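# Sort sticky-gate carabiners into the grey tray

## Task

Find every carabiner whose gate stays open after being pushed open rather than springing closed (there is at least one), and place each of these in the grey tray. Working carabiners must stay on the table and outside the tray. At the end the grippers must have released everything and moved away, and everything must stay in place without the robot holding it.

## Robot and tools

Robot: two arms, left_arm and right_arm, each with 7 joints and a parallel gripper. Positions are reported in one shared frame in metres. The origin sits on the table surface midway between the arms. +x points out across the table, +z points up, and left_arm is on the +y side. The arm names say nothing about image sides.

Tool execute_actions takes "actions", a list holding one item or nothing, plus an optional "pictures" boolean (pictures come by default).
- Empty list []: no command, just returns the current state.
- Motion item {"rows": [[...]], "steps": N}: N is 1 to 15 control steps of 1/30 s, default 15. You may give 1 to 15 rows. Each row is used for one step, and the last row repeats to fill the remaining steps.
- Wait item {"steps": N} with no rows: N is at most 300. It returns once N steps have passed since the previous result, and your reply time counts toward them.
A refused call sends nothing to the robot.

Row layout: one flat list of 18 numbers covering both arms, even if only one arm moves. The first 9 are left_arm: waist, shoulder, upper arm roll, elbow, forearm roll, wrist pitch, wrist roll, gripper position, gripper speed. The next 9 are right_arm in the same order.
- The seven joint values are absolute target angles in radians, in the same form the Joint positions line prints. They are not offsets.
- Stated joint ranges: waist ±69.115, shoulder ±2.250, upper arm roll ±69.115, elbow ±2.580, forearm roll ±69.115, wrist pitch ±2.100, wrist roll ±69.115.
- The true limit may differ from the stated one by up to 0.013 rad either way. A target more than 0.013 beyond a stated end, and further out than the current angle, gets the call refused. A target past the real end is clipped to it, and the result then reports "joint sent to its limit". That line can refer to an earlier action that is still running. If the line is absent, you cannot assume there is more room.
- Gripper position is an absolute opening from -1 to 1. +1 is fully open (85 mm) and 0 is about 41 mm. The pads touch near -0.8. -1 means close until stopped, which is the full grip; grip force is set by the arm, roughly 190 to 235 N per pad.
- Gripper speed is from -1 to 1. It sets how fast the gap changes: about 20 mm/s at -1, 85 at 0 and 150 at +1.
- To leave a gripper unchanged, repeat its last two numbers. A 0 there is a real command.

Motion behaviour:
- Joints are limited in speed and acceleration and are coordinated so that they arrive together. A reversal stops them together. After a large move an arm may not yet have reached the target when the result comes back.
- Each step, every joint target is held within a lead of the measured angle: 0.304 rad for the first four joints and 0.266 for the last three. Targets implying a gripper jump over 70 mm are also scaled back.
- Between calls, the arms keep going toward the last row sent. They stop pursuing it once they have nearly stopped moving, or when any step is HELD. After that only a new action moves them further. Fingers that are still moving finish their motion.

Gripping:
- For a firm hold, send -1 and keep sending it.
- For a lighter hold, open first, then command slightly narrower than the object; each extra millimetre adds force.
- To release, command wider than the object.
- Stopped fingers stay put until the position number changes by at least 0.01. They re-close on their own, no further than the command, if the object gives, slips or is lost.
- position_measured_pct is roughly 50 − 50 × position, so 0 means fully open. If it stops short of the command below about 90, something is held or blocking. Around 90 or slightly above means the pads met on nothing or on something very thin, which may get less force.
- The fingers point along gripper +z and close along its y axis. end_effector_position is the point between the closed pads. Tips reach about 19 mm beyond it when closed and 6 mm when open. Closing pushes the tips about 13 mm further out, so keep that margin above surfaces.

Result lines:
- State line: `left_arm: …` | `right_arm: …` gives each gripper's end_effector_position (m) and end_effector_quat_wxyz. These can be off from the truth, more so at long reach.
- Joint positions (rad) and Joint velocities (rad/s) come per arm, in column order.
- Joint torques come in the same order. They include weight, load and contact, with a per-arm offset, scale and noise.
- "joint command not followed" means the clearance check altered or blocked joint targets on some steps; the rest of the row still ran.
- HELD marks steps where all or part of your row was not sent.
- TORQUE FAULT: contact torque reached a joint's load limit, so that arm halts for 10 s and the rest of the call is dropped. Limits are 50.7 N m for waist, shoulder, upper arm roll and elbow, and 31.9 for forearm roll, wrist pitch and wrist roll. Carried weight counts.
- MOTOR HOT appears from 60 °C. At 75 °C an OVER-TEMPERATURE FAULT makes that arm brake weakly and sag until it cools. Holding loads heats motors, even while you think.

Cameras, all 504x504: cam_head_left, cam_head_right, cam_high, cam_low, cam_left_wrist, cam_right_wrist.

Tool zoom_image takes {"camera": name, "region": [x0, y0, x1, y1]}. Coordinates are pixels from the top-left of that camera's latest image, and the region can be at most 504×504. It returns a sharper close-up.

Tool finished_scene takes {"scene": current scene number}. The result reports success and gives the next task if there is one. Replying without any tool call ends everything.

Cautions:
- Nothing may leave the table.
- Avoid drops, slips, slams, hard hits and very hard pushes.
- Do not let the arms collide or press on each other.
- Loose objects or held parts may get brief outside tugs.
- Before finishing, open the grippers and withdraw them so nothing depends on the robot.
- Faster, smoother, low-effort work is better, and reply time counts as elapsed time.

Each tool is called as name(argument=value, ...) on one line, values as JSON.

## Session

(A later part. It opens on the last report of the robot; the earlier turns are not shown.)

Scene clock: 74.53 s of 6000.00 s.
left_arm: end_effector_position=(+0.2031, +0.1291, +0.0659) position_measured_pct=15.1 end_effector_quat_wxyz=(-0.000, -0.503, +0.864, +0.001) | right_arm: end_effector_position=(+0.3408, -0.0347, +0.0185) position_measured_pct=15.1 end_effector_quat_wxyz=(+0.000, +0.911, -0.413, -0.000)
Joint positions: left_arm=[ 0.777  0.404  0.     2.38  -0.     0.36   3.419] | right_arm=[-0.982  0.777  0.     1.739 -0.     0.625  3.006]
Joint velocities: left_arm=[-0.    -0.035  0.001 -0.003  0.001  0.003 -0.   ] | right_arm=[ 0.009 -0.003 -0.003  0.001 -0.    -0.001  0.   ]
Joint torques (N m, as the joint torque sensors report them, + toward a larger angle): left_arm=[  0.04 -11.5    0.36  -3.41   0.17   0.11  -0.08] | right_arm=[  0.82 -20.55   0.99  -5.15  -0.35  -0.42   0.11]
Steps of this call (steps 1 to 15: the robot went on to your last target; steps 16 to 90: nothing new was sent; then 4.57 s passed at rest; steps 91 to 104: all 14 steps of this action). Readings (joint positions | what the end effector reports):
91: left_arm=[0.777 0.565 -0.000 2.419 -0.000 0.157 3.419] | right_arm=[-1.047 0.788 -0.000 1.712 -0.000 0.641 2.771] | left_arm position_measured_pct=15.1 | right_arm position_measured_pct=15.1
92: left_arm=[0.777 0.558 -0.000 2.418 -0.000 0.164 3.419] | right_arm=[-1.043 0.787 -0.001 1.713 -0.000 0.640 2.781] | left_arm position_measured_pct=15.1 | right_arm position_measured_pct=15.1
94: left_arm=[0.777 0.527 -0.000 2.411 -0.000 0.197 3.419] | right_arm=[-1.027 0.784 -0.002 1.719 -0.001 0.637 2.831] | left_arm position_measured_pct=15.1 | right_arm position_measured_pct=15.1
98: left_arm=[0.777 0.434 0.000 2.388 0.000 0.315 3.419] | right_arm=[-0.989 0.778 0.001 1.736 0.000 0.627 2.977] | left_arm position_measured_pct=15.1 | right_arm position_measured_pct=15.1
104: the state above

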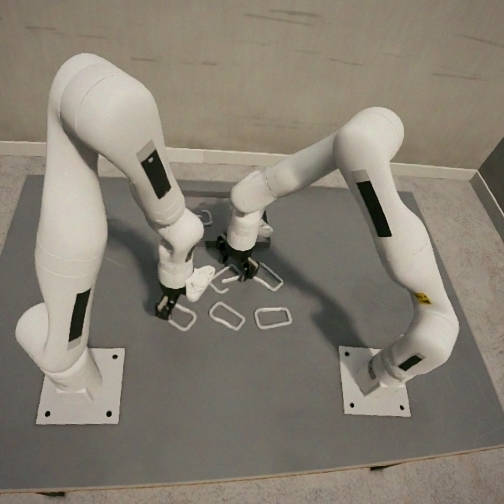

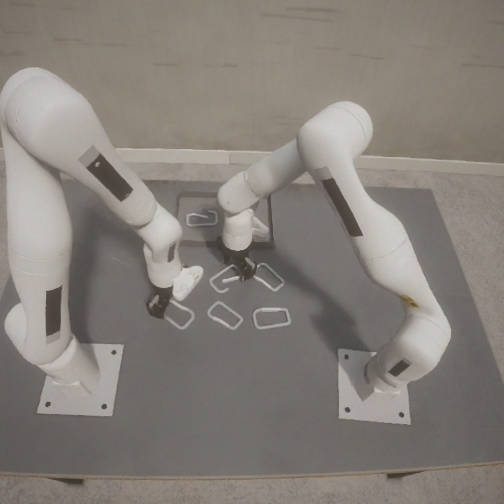

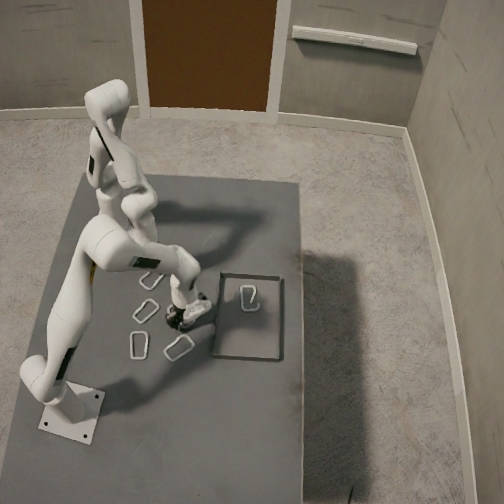

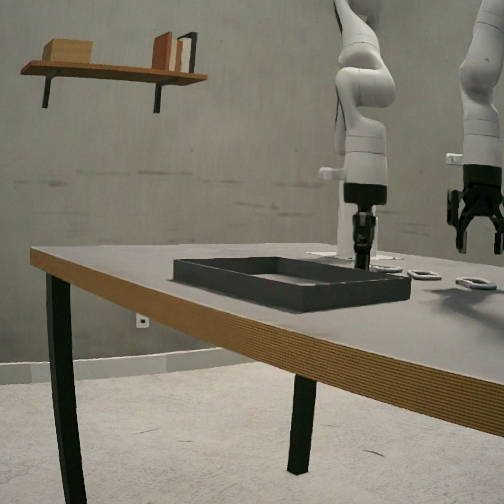

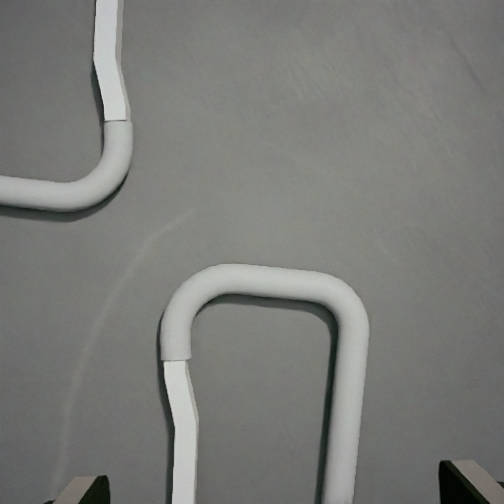

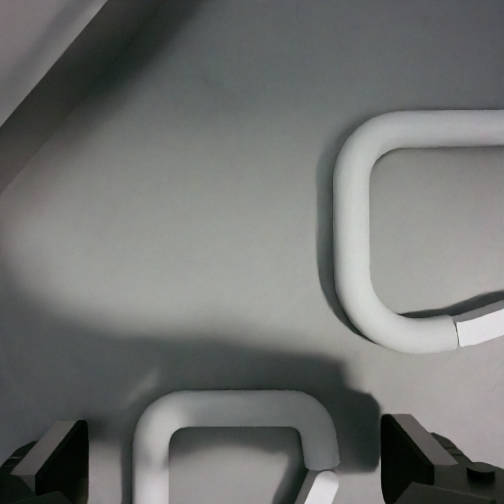

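Well aligned. Close.

execute_actions(actions=[{"rows":[[0.1,0.33,0,2.2,0,0.61,3.419,0.7,0,-0.9811,0.7765,0,1.7393,0,0.6258,3.006,0.05,0]],"steps":15}], pictures=false)

execute_actions(actions=[{"rows":[[0.1,0.33,0,2.2,0,0.61,3.419,0.7,0,-0.9811,0.67,0,1.71,0,0.76,3.006,0.05,0]],"steps":12}])

Scene clock: 76.80 s of 6000.00 s.
left_arm: end_effector_position=(+0.3077, +0.2033, +0.1046) position_measured_pct=15.1 end_effector_quat_wxyz=(+0.000, -0.669, +0.743, -0.001) | right_arm: end_effector_position=(+0.3414, -0.0348, +0.0198) position_measured_pct=41.7 end_effector_quat_wxyz=(-0.001, +0.910, -0.414, +0.000)
Joint positions: left_arm=[0.364 0.343 0.    2.231 0.    0.565 3.419] | right_arm=[-0.981  0.775  0.     1.739  0.     0.627  3.006]
Joint velocities: left_arm=[-1.098 -0.062 -0.    -0.165  0.     0.225  0.001] | right_arm=[-0.001 -0.    -0.001  0.001  0.    -0.001 -0.   ]
Joint torques (N m, as the joint torque sensors report them, + toward a larger angle): left_arm=[ -0.35 -12.5    0.33  -4.15  -0.11   0.3   -0.25] | right_arm=[  0.39 -18.51   0.42  -5.17  -0.31  -0.71   0.07]
Steps of this call (steps 1 to 15: the robot went on to your last target; steps 16 to 53: nothing new was sent; steps 54 to 68: all 15 steps of this action). Readings (joint positions | what the end effector reports):
54: left_arm=[0.775 0.400 0.000 2.379 0.000 0.361 3.419] | right_arm=[-0.981 0.777 -0.000 1.739 0.000 0.625 3.006] | left_arm position_measured_pct=15.1 | right_arm position_measured_pct=15.1
55: left_arm=[0.768 0.398 0.001 2.377 0.000 0.365 3.419] | right_arm=[-0.981 0.777 -0.000 1.739 -0.000 0.626 3.006] | left_arm position_measured_pct=15.1 | right_arm position_measured_pct=15.5
57: left_arm=[0.737 0.391 0.001 2.361 0.000 0.387 3.419] | right_arm=[-0.981 0.777 0.000 1.739 0.000 0.626 3.006] | left_arm position_measured_pct=15.1 | right_arm position_measured_pct=19.8
61: left_arm=[0.615 0.368 0.001 2.298 0.000 0.473 3.419] | right_arm=[-0.981 0.777 0.000 1.739 0.000 0.626 3.006] | left_arm position_measured_pct=15.1 | right_arm position_measured_pct=31.0
68: the state above

Scene clock: 77.20 s of 6000.00 s.
left_arm: end_effector_position=(+0.3402, +0.2783, +0.1141) position_measured_pct=15.1 end_effector_quat_wxyz=(-0.001, +0.759, -0.651, +0.001) | right_arm: end_effector_position=(+0.3407, -0.0356, +0.0745) position_measured_pct=41.7 end_effector_quat_wxyz=(+0.000, +0.910, -0.414, -0.000)
Joint positions: left_arm=[ 0.108  0.33  -0.001  2.2   -0.     0.61   3.419] | right_arm=[-0.981  0.673  0.     1.71   0.     0.76   3.006]
Joint velocities: left_arm=[-0.065 -0.003  0.018  0.001  0.005  0.003 -0.001] | right_arm=[ 0.001 -0.024 -0.     0.002 -0.     0.006 -0.   ]
Joint torques (N m, as the joint torque sensors report them, + toward a larger angle): left_arm=[ -0.08 -12.41   0.34  -5.13   0.13  -0.15  -0.07] | right_arm=[  0.41 -20.07   0.33  -6.41  -0.29  -0.66   0.08]
Steps of this call (steps 1 to 12: all 12 steps of this action). Readings (joint positions | what the end effector reports):
1: left_arm=[0.328 0.341 0.000 2.226 0.000 0.572 3.419] | right_arm=[-0.981 0.773 0.000 1.739 0.000 0.628 3.006] | left_arm position_measured_pct=15.1 | right_arm position_measured_pct=41.7
2: left_arm=[0.291 0.339 0.000 2.222 0.000 0.578 3.419] | right_arm=[-0.981 0.767 -0.000 1.738 0.000 0.634 3.006] | left_arm position_measured_pct=15.1 | right_arm position_measured_pct=41.7
4: left_arm=[0.221 0.336 -0.000 2.213 -0.000 0.590 3.419] | right_arm=[-0.981 0.738 -0.000 1.731 0.000 0.667 3.006] | left_arm position_measured_pct=15.1 | right_arm position_measured_pct=41.7
8: left_arm=[0.129 0.331 -0.002 2.202 -0.000 0.606 3.419] | right_arm=[-0.981 0.678 0.000 1.711 0.000 0.750 3.006] | left_arm position_measured_pct=15.1 | right_arm position_measured_pct=41.7
12: the state above

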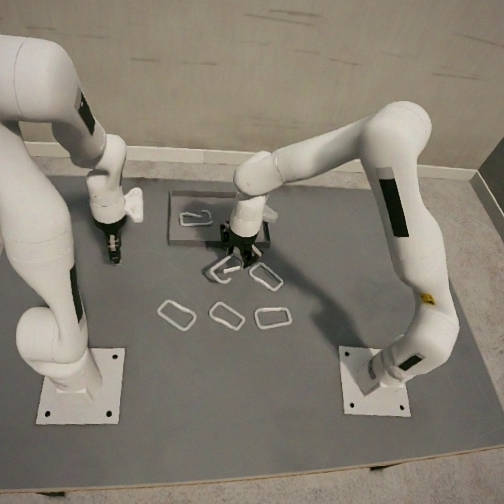

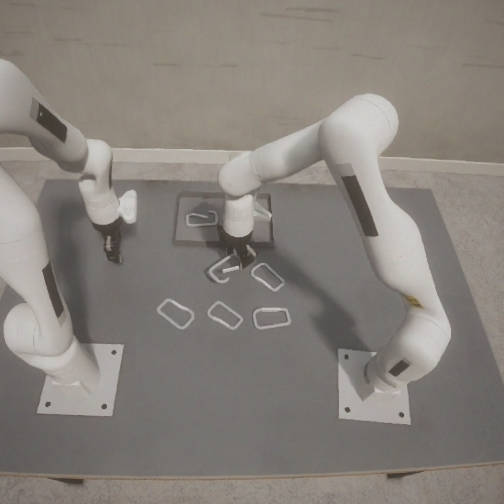

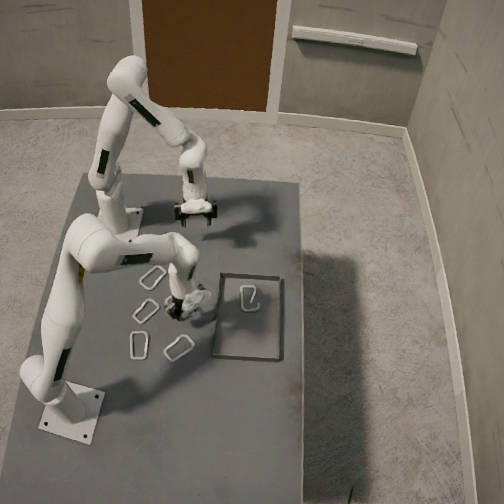

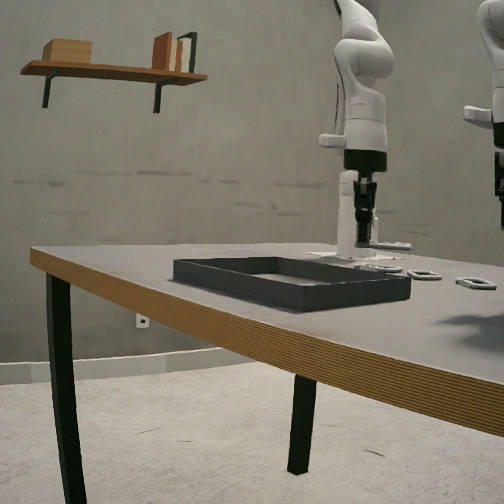

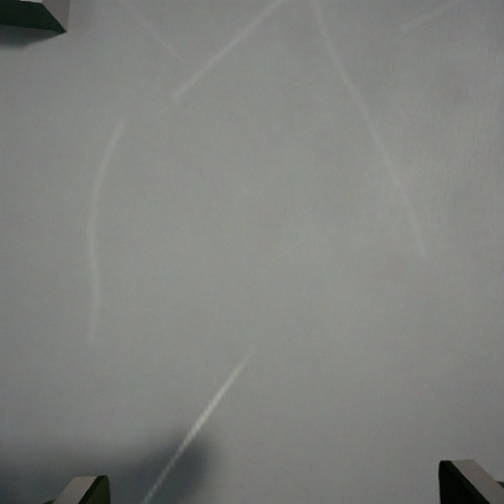

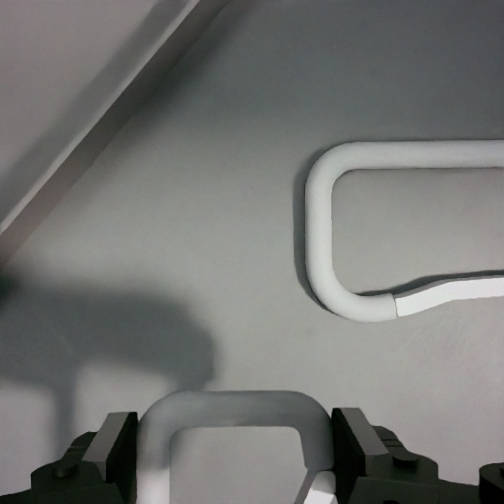

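execute_actions(actions=[{"rows":[[0.1,0.33,0,2.2,0,0.61,3.419,0.7,0,-0.83,0.755,0,1.50,0,0.885,2.8,0.05,0],[0.1,0.33,0,2.2,0,0.61,3.419,0.7,0,-0.83,0.755,0,1.50,0,0.885,2.8,0.05,0],[0.1,0.33,0,2.2,0,0.61,3.419,0.7,0,-0.83,0.755,0,1.50,0,0.885,2.8,0.05,0],[0.1,0.33,0,2.2,0,0.61,3.419,0.7,0,-0.83,0.755,0,1.50,0,0.885,2.8,0.05,0],[0.1,0.33,0,2.2,0,0.61,3.419,0.7,0,-0.83,0.755,0,1.50,0,0.885,2.8,0.05,0],[0.1,0.33,0,2.2,0,0.61,3.419,0.7,0,-0.83,0.755,0,1.50,0,0.885,2.8,0.05,0],[0.1,0.33,0,2.2,0,0.61,3.419,0.7,0,-0.675,0.8712,0,1.2683,0,1.0021,2.594,0.05,0]],"steps":15}], pictures=false)

execute_actions(actions=[{"rows":[[0.1,0.33,0,2.2,0,0.61,3.419,0.7,0,-0.675,0.8712,0,1.2683,0,1.0021,2.594,0.05,0]],"steps":13}])

Scene clock: 82.50 s of 6000.00 s.
left_arm: end_effector_position=(+0.3406, +0.2806, +0.1142) position_measured_pct=15.1 end_effector_quat_wxyz=(-0.000, +0.761, -0.648, +0.001) | right_arm: end_effector_position=(+0.4872, -0.0772, +0.0753) position_measured_pct=41.7 end_effector_quat_wxyz=(+0.001, +0.755, -0.656, -0.000)
Joint positions: left_arm=[0.1   0.33  0.    2.2   0.    0.61  3.419] | right_arm=[-0.734  0.831 -0.     1.357 -0.     0.956  2.676]
Joint velocities: left_arm=[ 0.001  0.     0.    -0.001  0.001 -0.001  0.   ] | right_arm=[ 0.529  0.36   0.017 -0.822  0.008  0.418 -0.775]
Joint torques (N m, as the joint torque sensors report them, + toward a larger angle): left_arm=[  0.23 -12.62   0.24  -5.01  -0.17   0.07  -0.35] | right_arm=[ -0.35 -24.02   0.13  -6.99  -0.58  -0.12   0.  ]
Steps of this call (steps 1 to 15: the robot went on to your last target; steps 16 to 90: nothing new was sent; then 1.80 s passed at rest; steps 91 to 105: all 15 steps of this action). Readings (joint positions | what the end effector reports):
91: left_arm=[0.100 0.330 0.000 2.200 0.000 0.610 3.419] | right_arm=[-0.980 0.671 -0.000 1.709 -0.000 0.761 3.005] | left_arm position_measured_pct=15.1 | right_arm position_measured_pct=41.7
92: left_arm=[0.100 0.330 0.000 2.200 -0.000 0.610 3.419] | right_arm=[-0.975 0.674 -0.001 1.704 -0.001 0.764 3.001] | left_arm position_measured_pct=15.1 | right_arm position_measured_pct=41.7
94: left_arm=[0.100 0.330 0.000 2.200 0.000 0.610 3.419] | right_arm=[-0.954 0.686 -0.002 1.677 -0.001 0.780 2.975] | left_arm position_measured_pct=15.1 | right_arm position_measured_pct=41.7
98: left_arm=[0.100 0.330 0.000 2.200 0.000 0.610 3.419] | right_arm=[-0.873 0.735 -0.002 1.566 -0.000 0.846 2.868] | left_arm position_measured_pct=15.1 | right_arm position_measured_pct=41.7
105: the state above

Scene clock: 82.93 s of 6000.00 s.
left_arm: end_effector_position=(+0.3406, +0.2806, +0.1142) position_measured_pct=15.1 end_effector_quat_wxyz=(-0.000, +0.761, -0.648, +0.001) | right_arm: end_effector_position=(+0.5215, -0.0952, +0.0755) position_measured_pct=41.7 end_effector_quat_wxyz=(-0.000, +0.707, -0.707, +0.000)
Joint positions: left_arm=[0.1   0.33  0.    2.2   0.    0.61  3.419] | right_arm=[-0.676  0.871  0.     1.268  0.     1.002  2.594]
Joint velocities: left_arm=[-0.001  0.     0.001 -0.     0.     0.     0.001] | right_arm=[ 0.005  0.006  0.001 -0.001  0.001  0.    -0.   ]
Joint torques (N m, as the joint torque sensors report them, + toward a larger angle): left_arm=[  0.06 -12.4    0.45  -4.96   0.01  -0.08  -0.28] | right_arm=[  0.03 -24.57   0.34  -7.72  -0.35  -0.33   0.05]
Steps of this call (steps 1 to 13: all 13 steps of this action). Readings (joint positions | what the end effector reports):
1: left_arm=[0.100 0.330 0.000 2.200 0.000 0.610 3.419] | right_arm=[-0.717 0.842 0.000 1.331 0.000 0.970 2.652] | left_arm position_measured_pct=15.1 | right_arm position_measured_pct=41.7
2: left_arm=[0.100 0.330 0.000 2.200 0.000 0.610 3.419] | right_arm=[-0.703 0.851 0.001 1.309 0.001 0.981 2.631] | left_arm position_measured_pct=15.1 | right_arm position_measured_pct=41.7
4: left_arm=[0.100 0.330 0.000 2.200 0.000 0.610 3.419] | right_arm=[-0.685 0.863 0.002 1.280 0.001 0.996 2.604] | left_arm position_measured_pct=15.1 | right_arm position_measured_pct=41.7
8: left_arm=[0.100 0.330 0.000 2.200 -0.000 0.610 3.419] | right_arm=[-0.677 0.868 0.001 1.269 0.000 1.002 2.594] | left_arm position_measured_pct=15.1 | right_arm position_measured_pct=41.7
13: the state above

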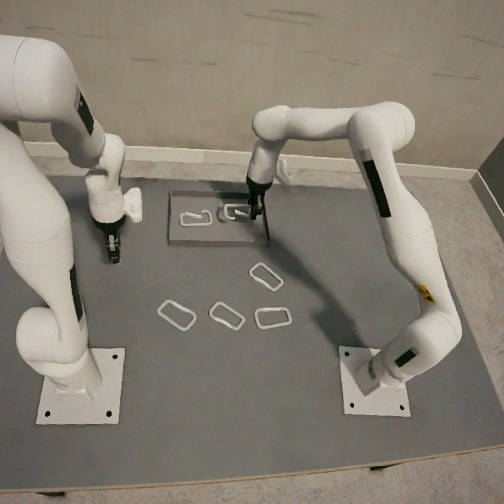

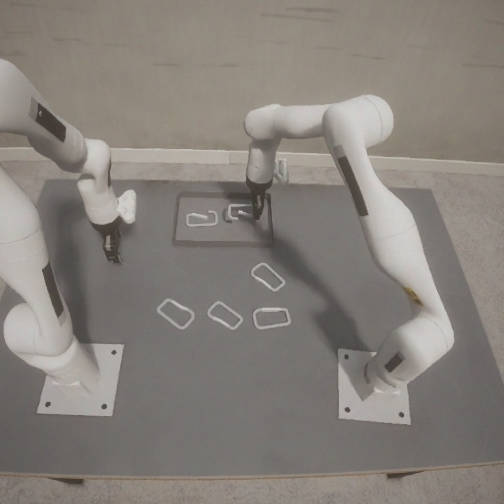

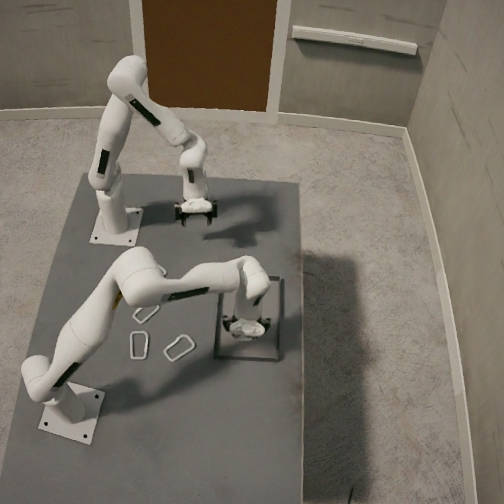

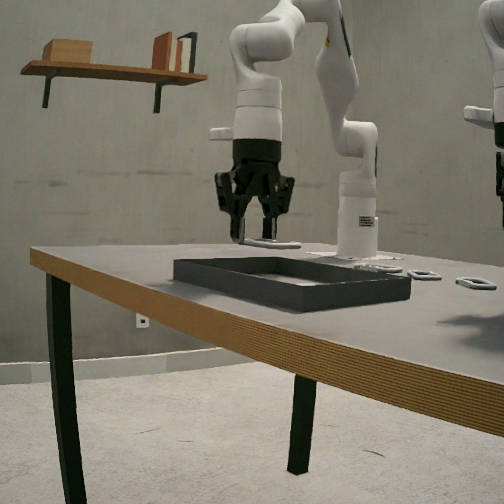

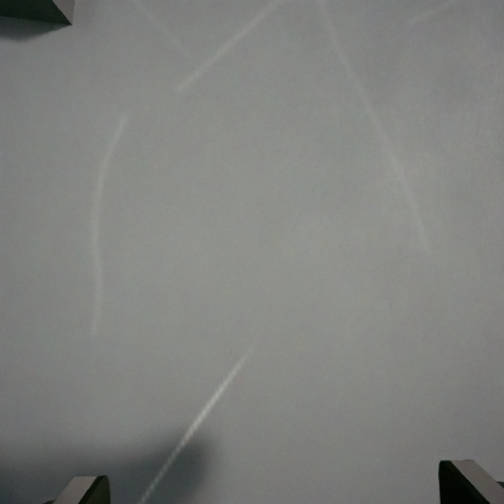

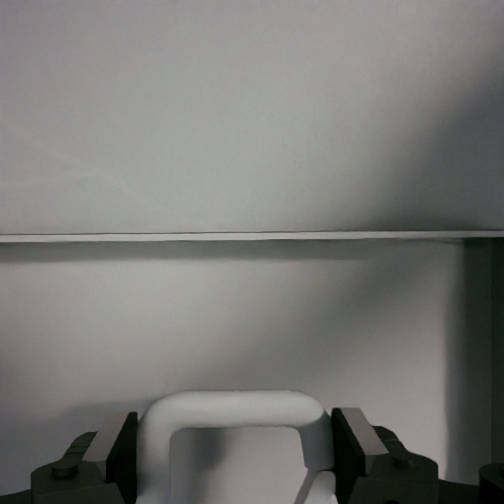

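execute_actions(actions=[{"rows":[[0.1,0.33,0,2.2,0,0.61,3.419,0.7,0,-0.675,0.9435,0,1.299,0,0.899,2.594,0.05,0]],"steps":13}], pictures=false)

execute_actions(actions=[{"rows":[[0.1,0.33,0,2.2,0,0.61,3.419,0.7,0,-0.675,0.9435,0,1.299,0,0.899,2.594,0.6,0]],"steps":9}], pictures=false)

execute_actions(actions=[{"rows":[[0.1,0.33,0,2.2,0,0.61,3.419,0.7,0,-0.675,0.85,0,1.2683,0,1.02,2.594,0.6,0]],"steps":8}], pictures=false)

execute_actions(actions=[{"rows":[[-0.1,0.33,0,2.2,0,0.61,3.419,0.7,0,-0.15,0.5,0,1.6,0,1.04,2.594,0.6,0]],"steps":15}], pictures=false)

execute_actions(actions=[{"steps":15}])

Scene clock: 87.67 s of 6000.00 s.
left_arm: end_effector_position=(+0.3406, +0.2806, +0.1142) position_measured_pct=15.1 end_effector_quat_wxyz=(-0.000, +0.761, -0.648, +0.001) | right_arm: end_effector_position=(+0.5217, -0.0955, +0.0253) position_measured_pct=41.7 end_effector_quat_wxyz=(-0.000, +0.707, -0.707, +0.000)
Joint positions: left_arm=[0.1   0.33  0.    2.2   0.    0.61  3.419] | right_arm=[-0.675  0.943  0.     1.299  0.     0.899  2.594]
Joint velocities: left_arm=[ 0. -0. -0.  0. -0.  0. -0.] | right_arm=[ 0.     0.008 -0.    -0.     0.    -0.     0.   ]
Joint torques (N m, as the joint torque sensors report them, + toward a larger angle): left_arm=[  0.09 -12.29   0.45  -5.     0.13   0.11  -0.16] | right_arm=[  0.41 -25.05   0.45  -7.2   -0.28  -0.33   0.09]
Steps of this call (steps 1 to 15: the robot went on to your last target; steps 16 to 90: nothing new was sent; then 1.30 s passed at rest; steps 91 to 103: all 13 steps of this action). Readings (joint positions | what the end effector reports):
91: left_arm=[0.100 0.330 0.000 2.200 0.000 0.610 3.419] | right_arm=[-0.675 0.873 0.000 1.269 -0.000 1.001 2.594] | left_arm position_measured_pct=15.1 | right_arm position_measured_pct=41.7
92: left_arm=[0.100 0.330 0.000 2.200 0.000 0.610 3.419] | right_arm=[-0.675 0.878 0.000 1.270 0.000 0.993 2.594] | left_arm position_measured_pct=15.1 | right_arm position_measured_pct=41.7
94: left_arm=[0.100 0.330 0.000 2.200 0.000 0.610 3.419] | right_arm=[-0.675 0.906 0.000 1.280 0.000 0.956 2.594] | left_arm position_measured_pct=15.1 | right_arm position_measured_pct=41.7
98: left_arm=[0.100 0.330 -0.000 2.200 -0.000 0.610 3.419] | right_arm=[-0.675 0.941 -0.000 1.300 -0.000 0.902 2.594] | left_arm position_measured_pct=15.1 | right_arm position_measured_pct=41.7
103: the state above

Scene clock: 87.97 s of 6000.00 s.
left_arm: end_effector_position=(+0.3406, +0.2806, +0.1142) position_measured_pct=15.1 end_effector_quat_wxyz=(-0.000, +0.761, -0.648, +0.001) | right_arm: end_effector_position=(+0.5216, -0.0955, +0.0249) position_measured_pct=23.0 end_effector_quat_wxyz=(-0.000, +0.707, -0.707, +0.000)
Joint positions: left_arm=[ 0.1    0.33  -0.     2.2    0.     0.61   3.419] | right_arm=[-0.675  0.943 -0.     1.299 -0.     0.899  2.594]
Joint velocities: left_arm=[-0.     0.     0.    -0.001  0.001  0.     0.   ] | right_arm=[0.001 0.001 0.    0.    0.001 0.001 0.   ]
Joint torques (N m, as the joint torque sensors report them, + toward a larger angle): left_arm=[  0.25 -12.44   0.03  -5.08  -0.01   0.04  -0.2 ] | right_arm=[  0.36 -24.53   0.42  -6.78  -0.35  -0.31   0.11]
Steps of this call (steps 1 to 9: all 9 steps of this action). Readings (joint positions | what the end effector reports):
1: left_arm=[0.100 0.330 0.000 2.200 0.000 0.610 3.419] | right_arm=[-0.675 0.943 0.000 1.299 0.000 0.899 2.594] | left_arm position_measured_pct=15.1 | right_arm position_measured_pct=41.7
2: left_arm=[0.100 0.330 0.000 2.200 0.000 0.610 3.419] | right_arm=[-0.675 0.943 0.000 1.299 0.000 0.899 2.594] | left_arm position_measured_pct=15.1 | right_arm position_measured_pct=41.7
4: left_arm=[0.100 0.330 0.000 2.200 0.000 0.610 3.419] | right_arm=[-0.675 0.943 -0.000 1.299 -0.000 0.899 2.594] | left_arm position_measured_pct=15.1 | right_arm position_measured_pct=36.9
8: left_arm=[0.100 0.330 0.000 2.200 -0.000 0.610 3.419] | right_arm=[-0.675 0.943 -0.000 1.299 -0.000 0.899 2.594] | left_arm position_measured_pct=15.1 | right_arm position_measured_pct=25.8
9: the state above

Scene clock: 88.23 s of 6000.00 s.
left_arm: end_effector_position=(+0.3406, +0.2806, +0.1142) position_measured_pct=15.1 end_effector_quat_wxyz=(-0.000, +0.761, -0.648, +0.001) | right_arm: end_effector_position=(+0.5213, -0.0958, +0.0843) position_measured_pct=19.8 end_effector_quat_wxyz=(-0.002, +0.707, -0.707, +0.001)
Joint positions: left_arm=[ 0.1    0.33  -0.     2.2    0.     0.61   3.419] | right_arm=[-0.675  0.856  0.     1.268  0.     1.014  2.594]
Joint velocities: left_arm=[ 0.001  0.    -0.001 -0.    -0.001  0.001  0.   ] | right_arm=[ 0.002 -0.12   0.001 -0.065  0.002  0.216 -0.   ]
Joint torques (N m, as the joint torque sensors report them, + toward a larger angle): left_arm=[  0.1  -12.41   0.24  -5.06  -0.05  -0.06  -0.18] | right_arm=[  0.22 -17.13   0.33  -5.41  -0.33  -0.21   0.1 ]
Steps of this call (steps 1 to 8: all 8 steps of this action). Readings (joint positions | what the end effector reports):
1: left_arm=[0.100 0.330 0.000 2.200 -0.000 0.610 3.419] | right_arm=[-0.675 0.942 -0.000 1.299 0.000 0.900 2.594] | left_arm position_measured_pct=15.1 | right_arm position_measured_pct=21.4
2: left_arm=[0.100 0.330 0.000 2.200 0.000 0.610 3.419] | right_arm=[-0.675 0.937 -0.000 1.298 -0.000 0.906 2.594] | left_arm position_measured_pct=15.1 | right_arm position_measured_pct=21.0
4: left_arm=[0.100 0.330 0.000 2.200 0.000 0.610 3.419] | right_arm=[-0.675 0.910 -0.000 1.291 -0.000 0.938 2.594] | left_arm position_measured_pct=15.1 | right_arm position_measured_pct=20.2
8: the state above

Scene clock: 88.73 s of 6000.00 s.
left_arm: end_effector_position=(+0.3467, +0.3423, +0.1142) position_measured_pct=15.1 end_effector_quat_wxyz=(-0.001, +0.821, -0.571, +0.001) | right_arm: end_effector_position=(+0.5137, -0.2721, +0.1552) position_measured_pct=19.8 end_effector_quat_wxyz=(+0.002, -0.597, +0.802, -0.000)
Joint positions: left_arm=[-0.095  0.33  -0.     2.2   -0.     0.61   3.419] | right_arm=[-0.384  0.622 -0.001  1.483 -0.     1.032  2.594]
Joint velocities: left_arm=[-0.042 -0.001  0.005  0.001  0.001 -0.    -0.   ] | right_arm=[ 0.749 -0.387  0.005  0.371  0.001  0.022  0.   ]
Joint torques (N m, as the joint torque sensors report them, + toward a larger angle): left_arm=[  0.17 -12.52   0.47  -4.71  -0.08  -0.26  -0.27] | right_arm=[  0.2  -20.89   0.47  -7.88  -0.71  -0.28   0.06]
Steps of this call (steps 1 to 15: all 15 steps of this action). Readings (joint positions | what the end effector reports):
1: left_arm=[0.098 0.330 0.000 2.200 0.000 0.610 3.419] | right_arm=[-0.674 0.851 -0.000 1.268 -0.000 1.018 2.594] | left_arm position_measured_pct=15.1 | right_arm position_measured_pct=19.8
2: left_arm=[0.091 0.330 0.001 2.200 0.000 0.610 3.419] | right_arm=[-0.668 0.843 -0.002 1.274 -0.001 1.019 2.594] | left_arm position_measured_pct=15.1 | right_arm position_measured_pct=19.8
4: left_arm=[0.060 0.330 0.002 2.200 0.001 0.610 3.419] | right_arm=[-0.639 0.811 -0.004 1.301 -0.002 1.021 2.594] | left_arm position_measured_pct=15.1 | right_arm position_measured_pct=19.8
8: left_arm=[-0.045 0.330 -0.001 2.200 -0.000 0.610 3.419] | right_arm=[-0.551 0.728 -0.001 1.381 -0.000 1.026 2.594] | left_arm position_measured_pct=15.1 | right_arm position_measured_pct=19.8
15: the state above

Scene clock: 89.23 s of 6000.00 s.
left_arm: end_effector_position=(+0.3467, +0.3438, +0.1142) position_measured_pct=15.1 end_effector_quat_wxyz=(-0.001, +0.822, -0.569, +0.001) | right_arm: end_effector_position=(+0.4815, -0.3925, +0.1832) position_measured_pct=19.8 end_effector_quat_wxyz=(-0.000, -0.501, +0.866, +0.000)
Joint positions: left_arm=[-0.1    0.33  -0.     2.2   -0.     0.61   3.419] | right_arm=[-0.153  0.502  0.     1.6   -0.     1.04   2.594]
Joint velocities: left_arm=[-0.    -0.     0.    -0.     0.001  0.    -0.   ] | right_arm=[ 0.027 -0.018 -0.008  0.004  0.    -0.    -0.   ]
Joint torques (N m, as the joint torque sensors report them, + toward a larger angle): left_arm=[ -0.21 -12.56   0.63  -5.06  -0.1   -0.16  -0.41] | right_arm=[  0.03 -17.69   0.04  -8.18  -0.32  -0.45   0.16]
Steps of this call (steps 1 to 15: the robot went on to your last target). Readings (joint positions | what the end effector reports):
1: left_arm=[-0.096 0.330 -0.000 2.200 -0.000 0.610 3.419] | right_arm=[-0.359 0.609 -0.001 1.496 -0.000 1.033 2.594] | left_arm position_measured_pct=15.1 | right_arm position_measured_pct=19.8
2: left_arm=[-0.097 0.330 -0.000 2.200 -0.000 0.610 3.419] | right_arm=[-0.334 0.596 -0.000 1.508 -0.000 1.034 2.594] | left_arm position_measured_pct=15.1 | right_arm position_measured_pct=19.8
4: left_arm=[-0.098 0.330 -0.000 2.200 -0.000 0.610 3.419] | right_arm=[-0.283 0.570 -0.000 1.533 -0.000 1.036 2.594] | left_arm position_measured_pct=15.1 | right_arm position_measured_pct=19.8
8: left_arm=[-0.100 0.330 -0.000 2.200 -0.000 0.610 3.419] | right_arm=[-0.190 0.521 0.002 1.580 0.001 1.039 2.594] | left_arm position_measured_pct=15.1 | right_arm position_measured_pct=19.8
15: the state above

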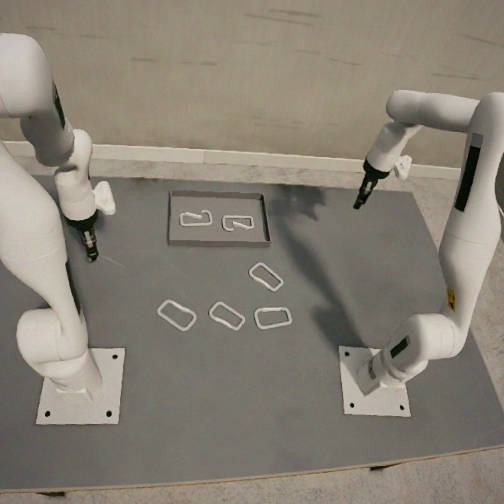

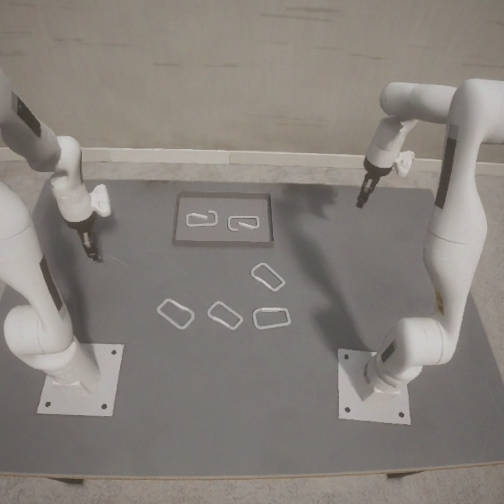

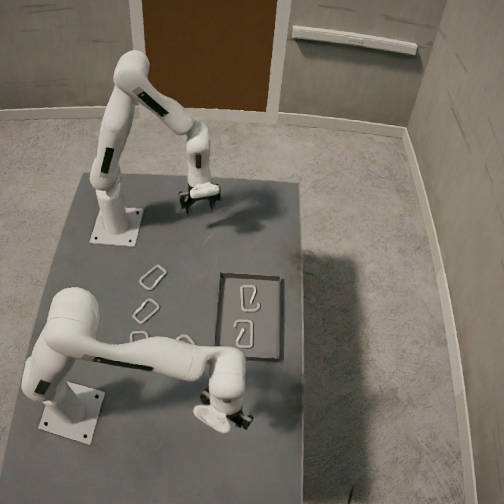

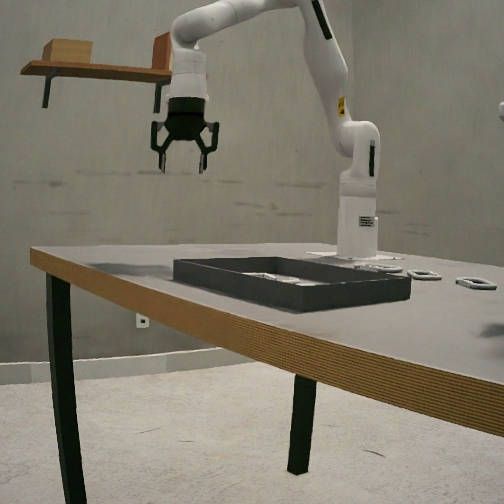

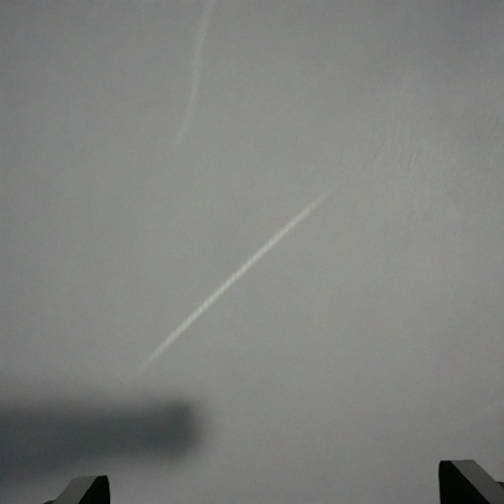

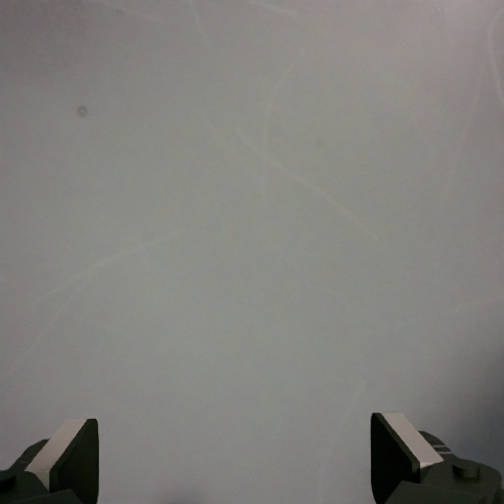

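finished_scene(scene=2)

The scene is finished: the task was done.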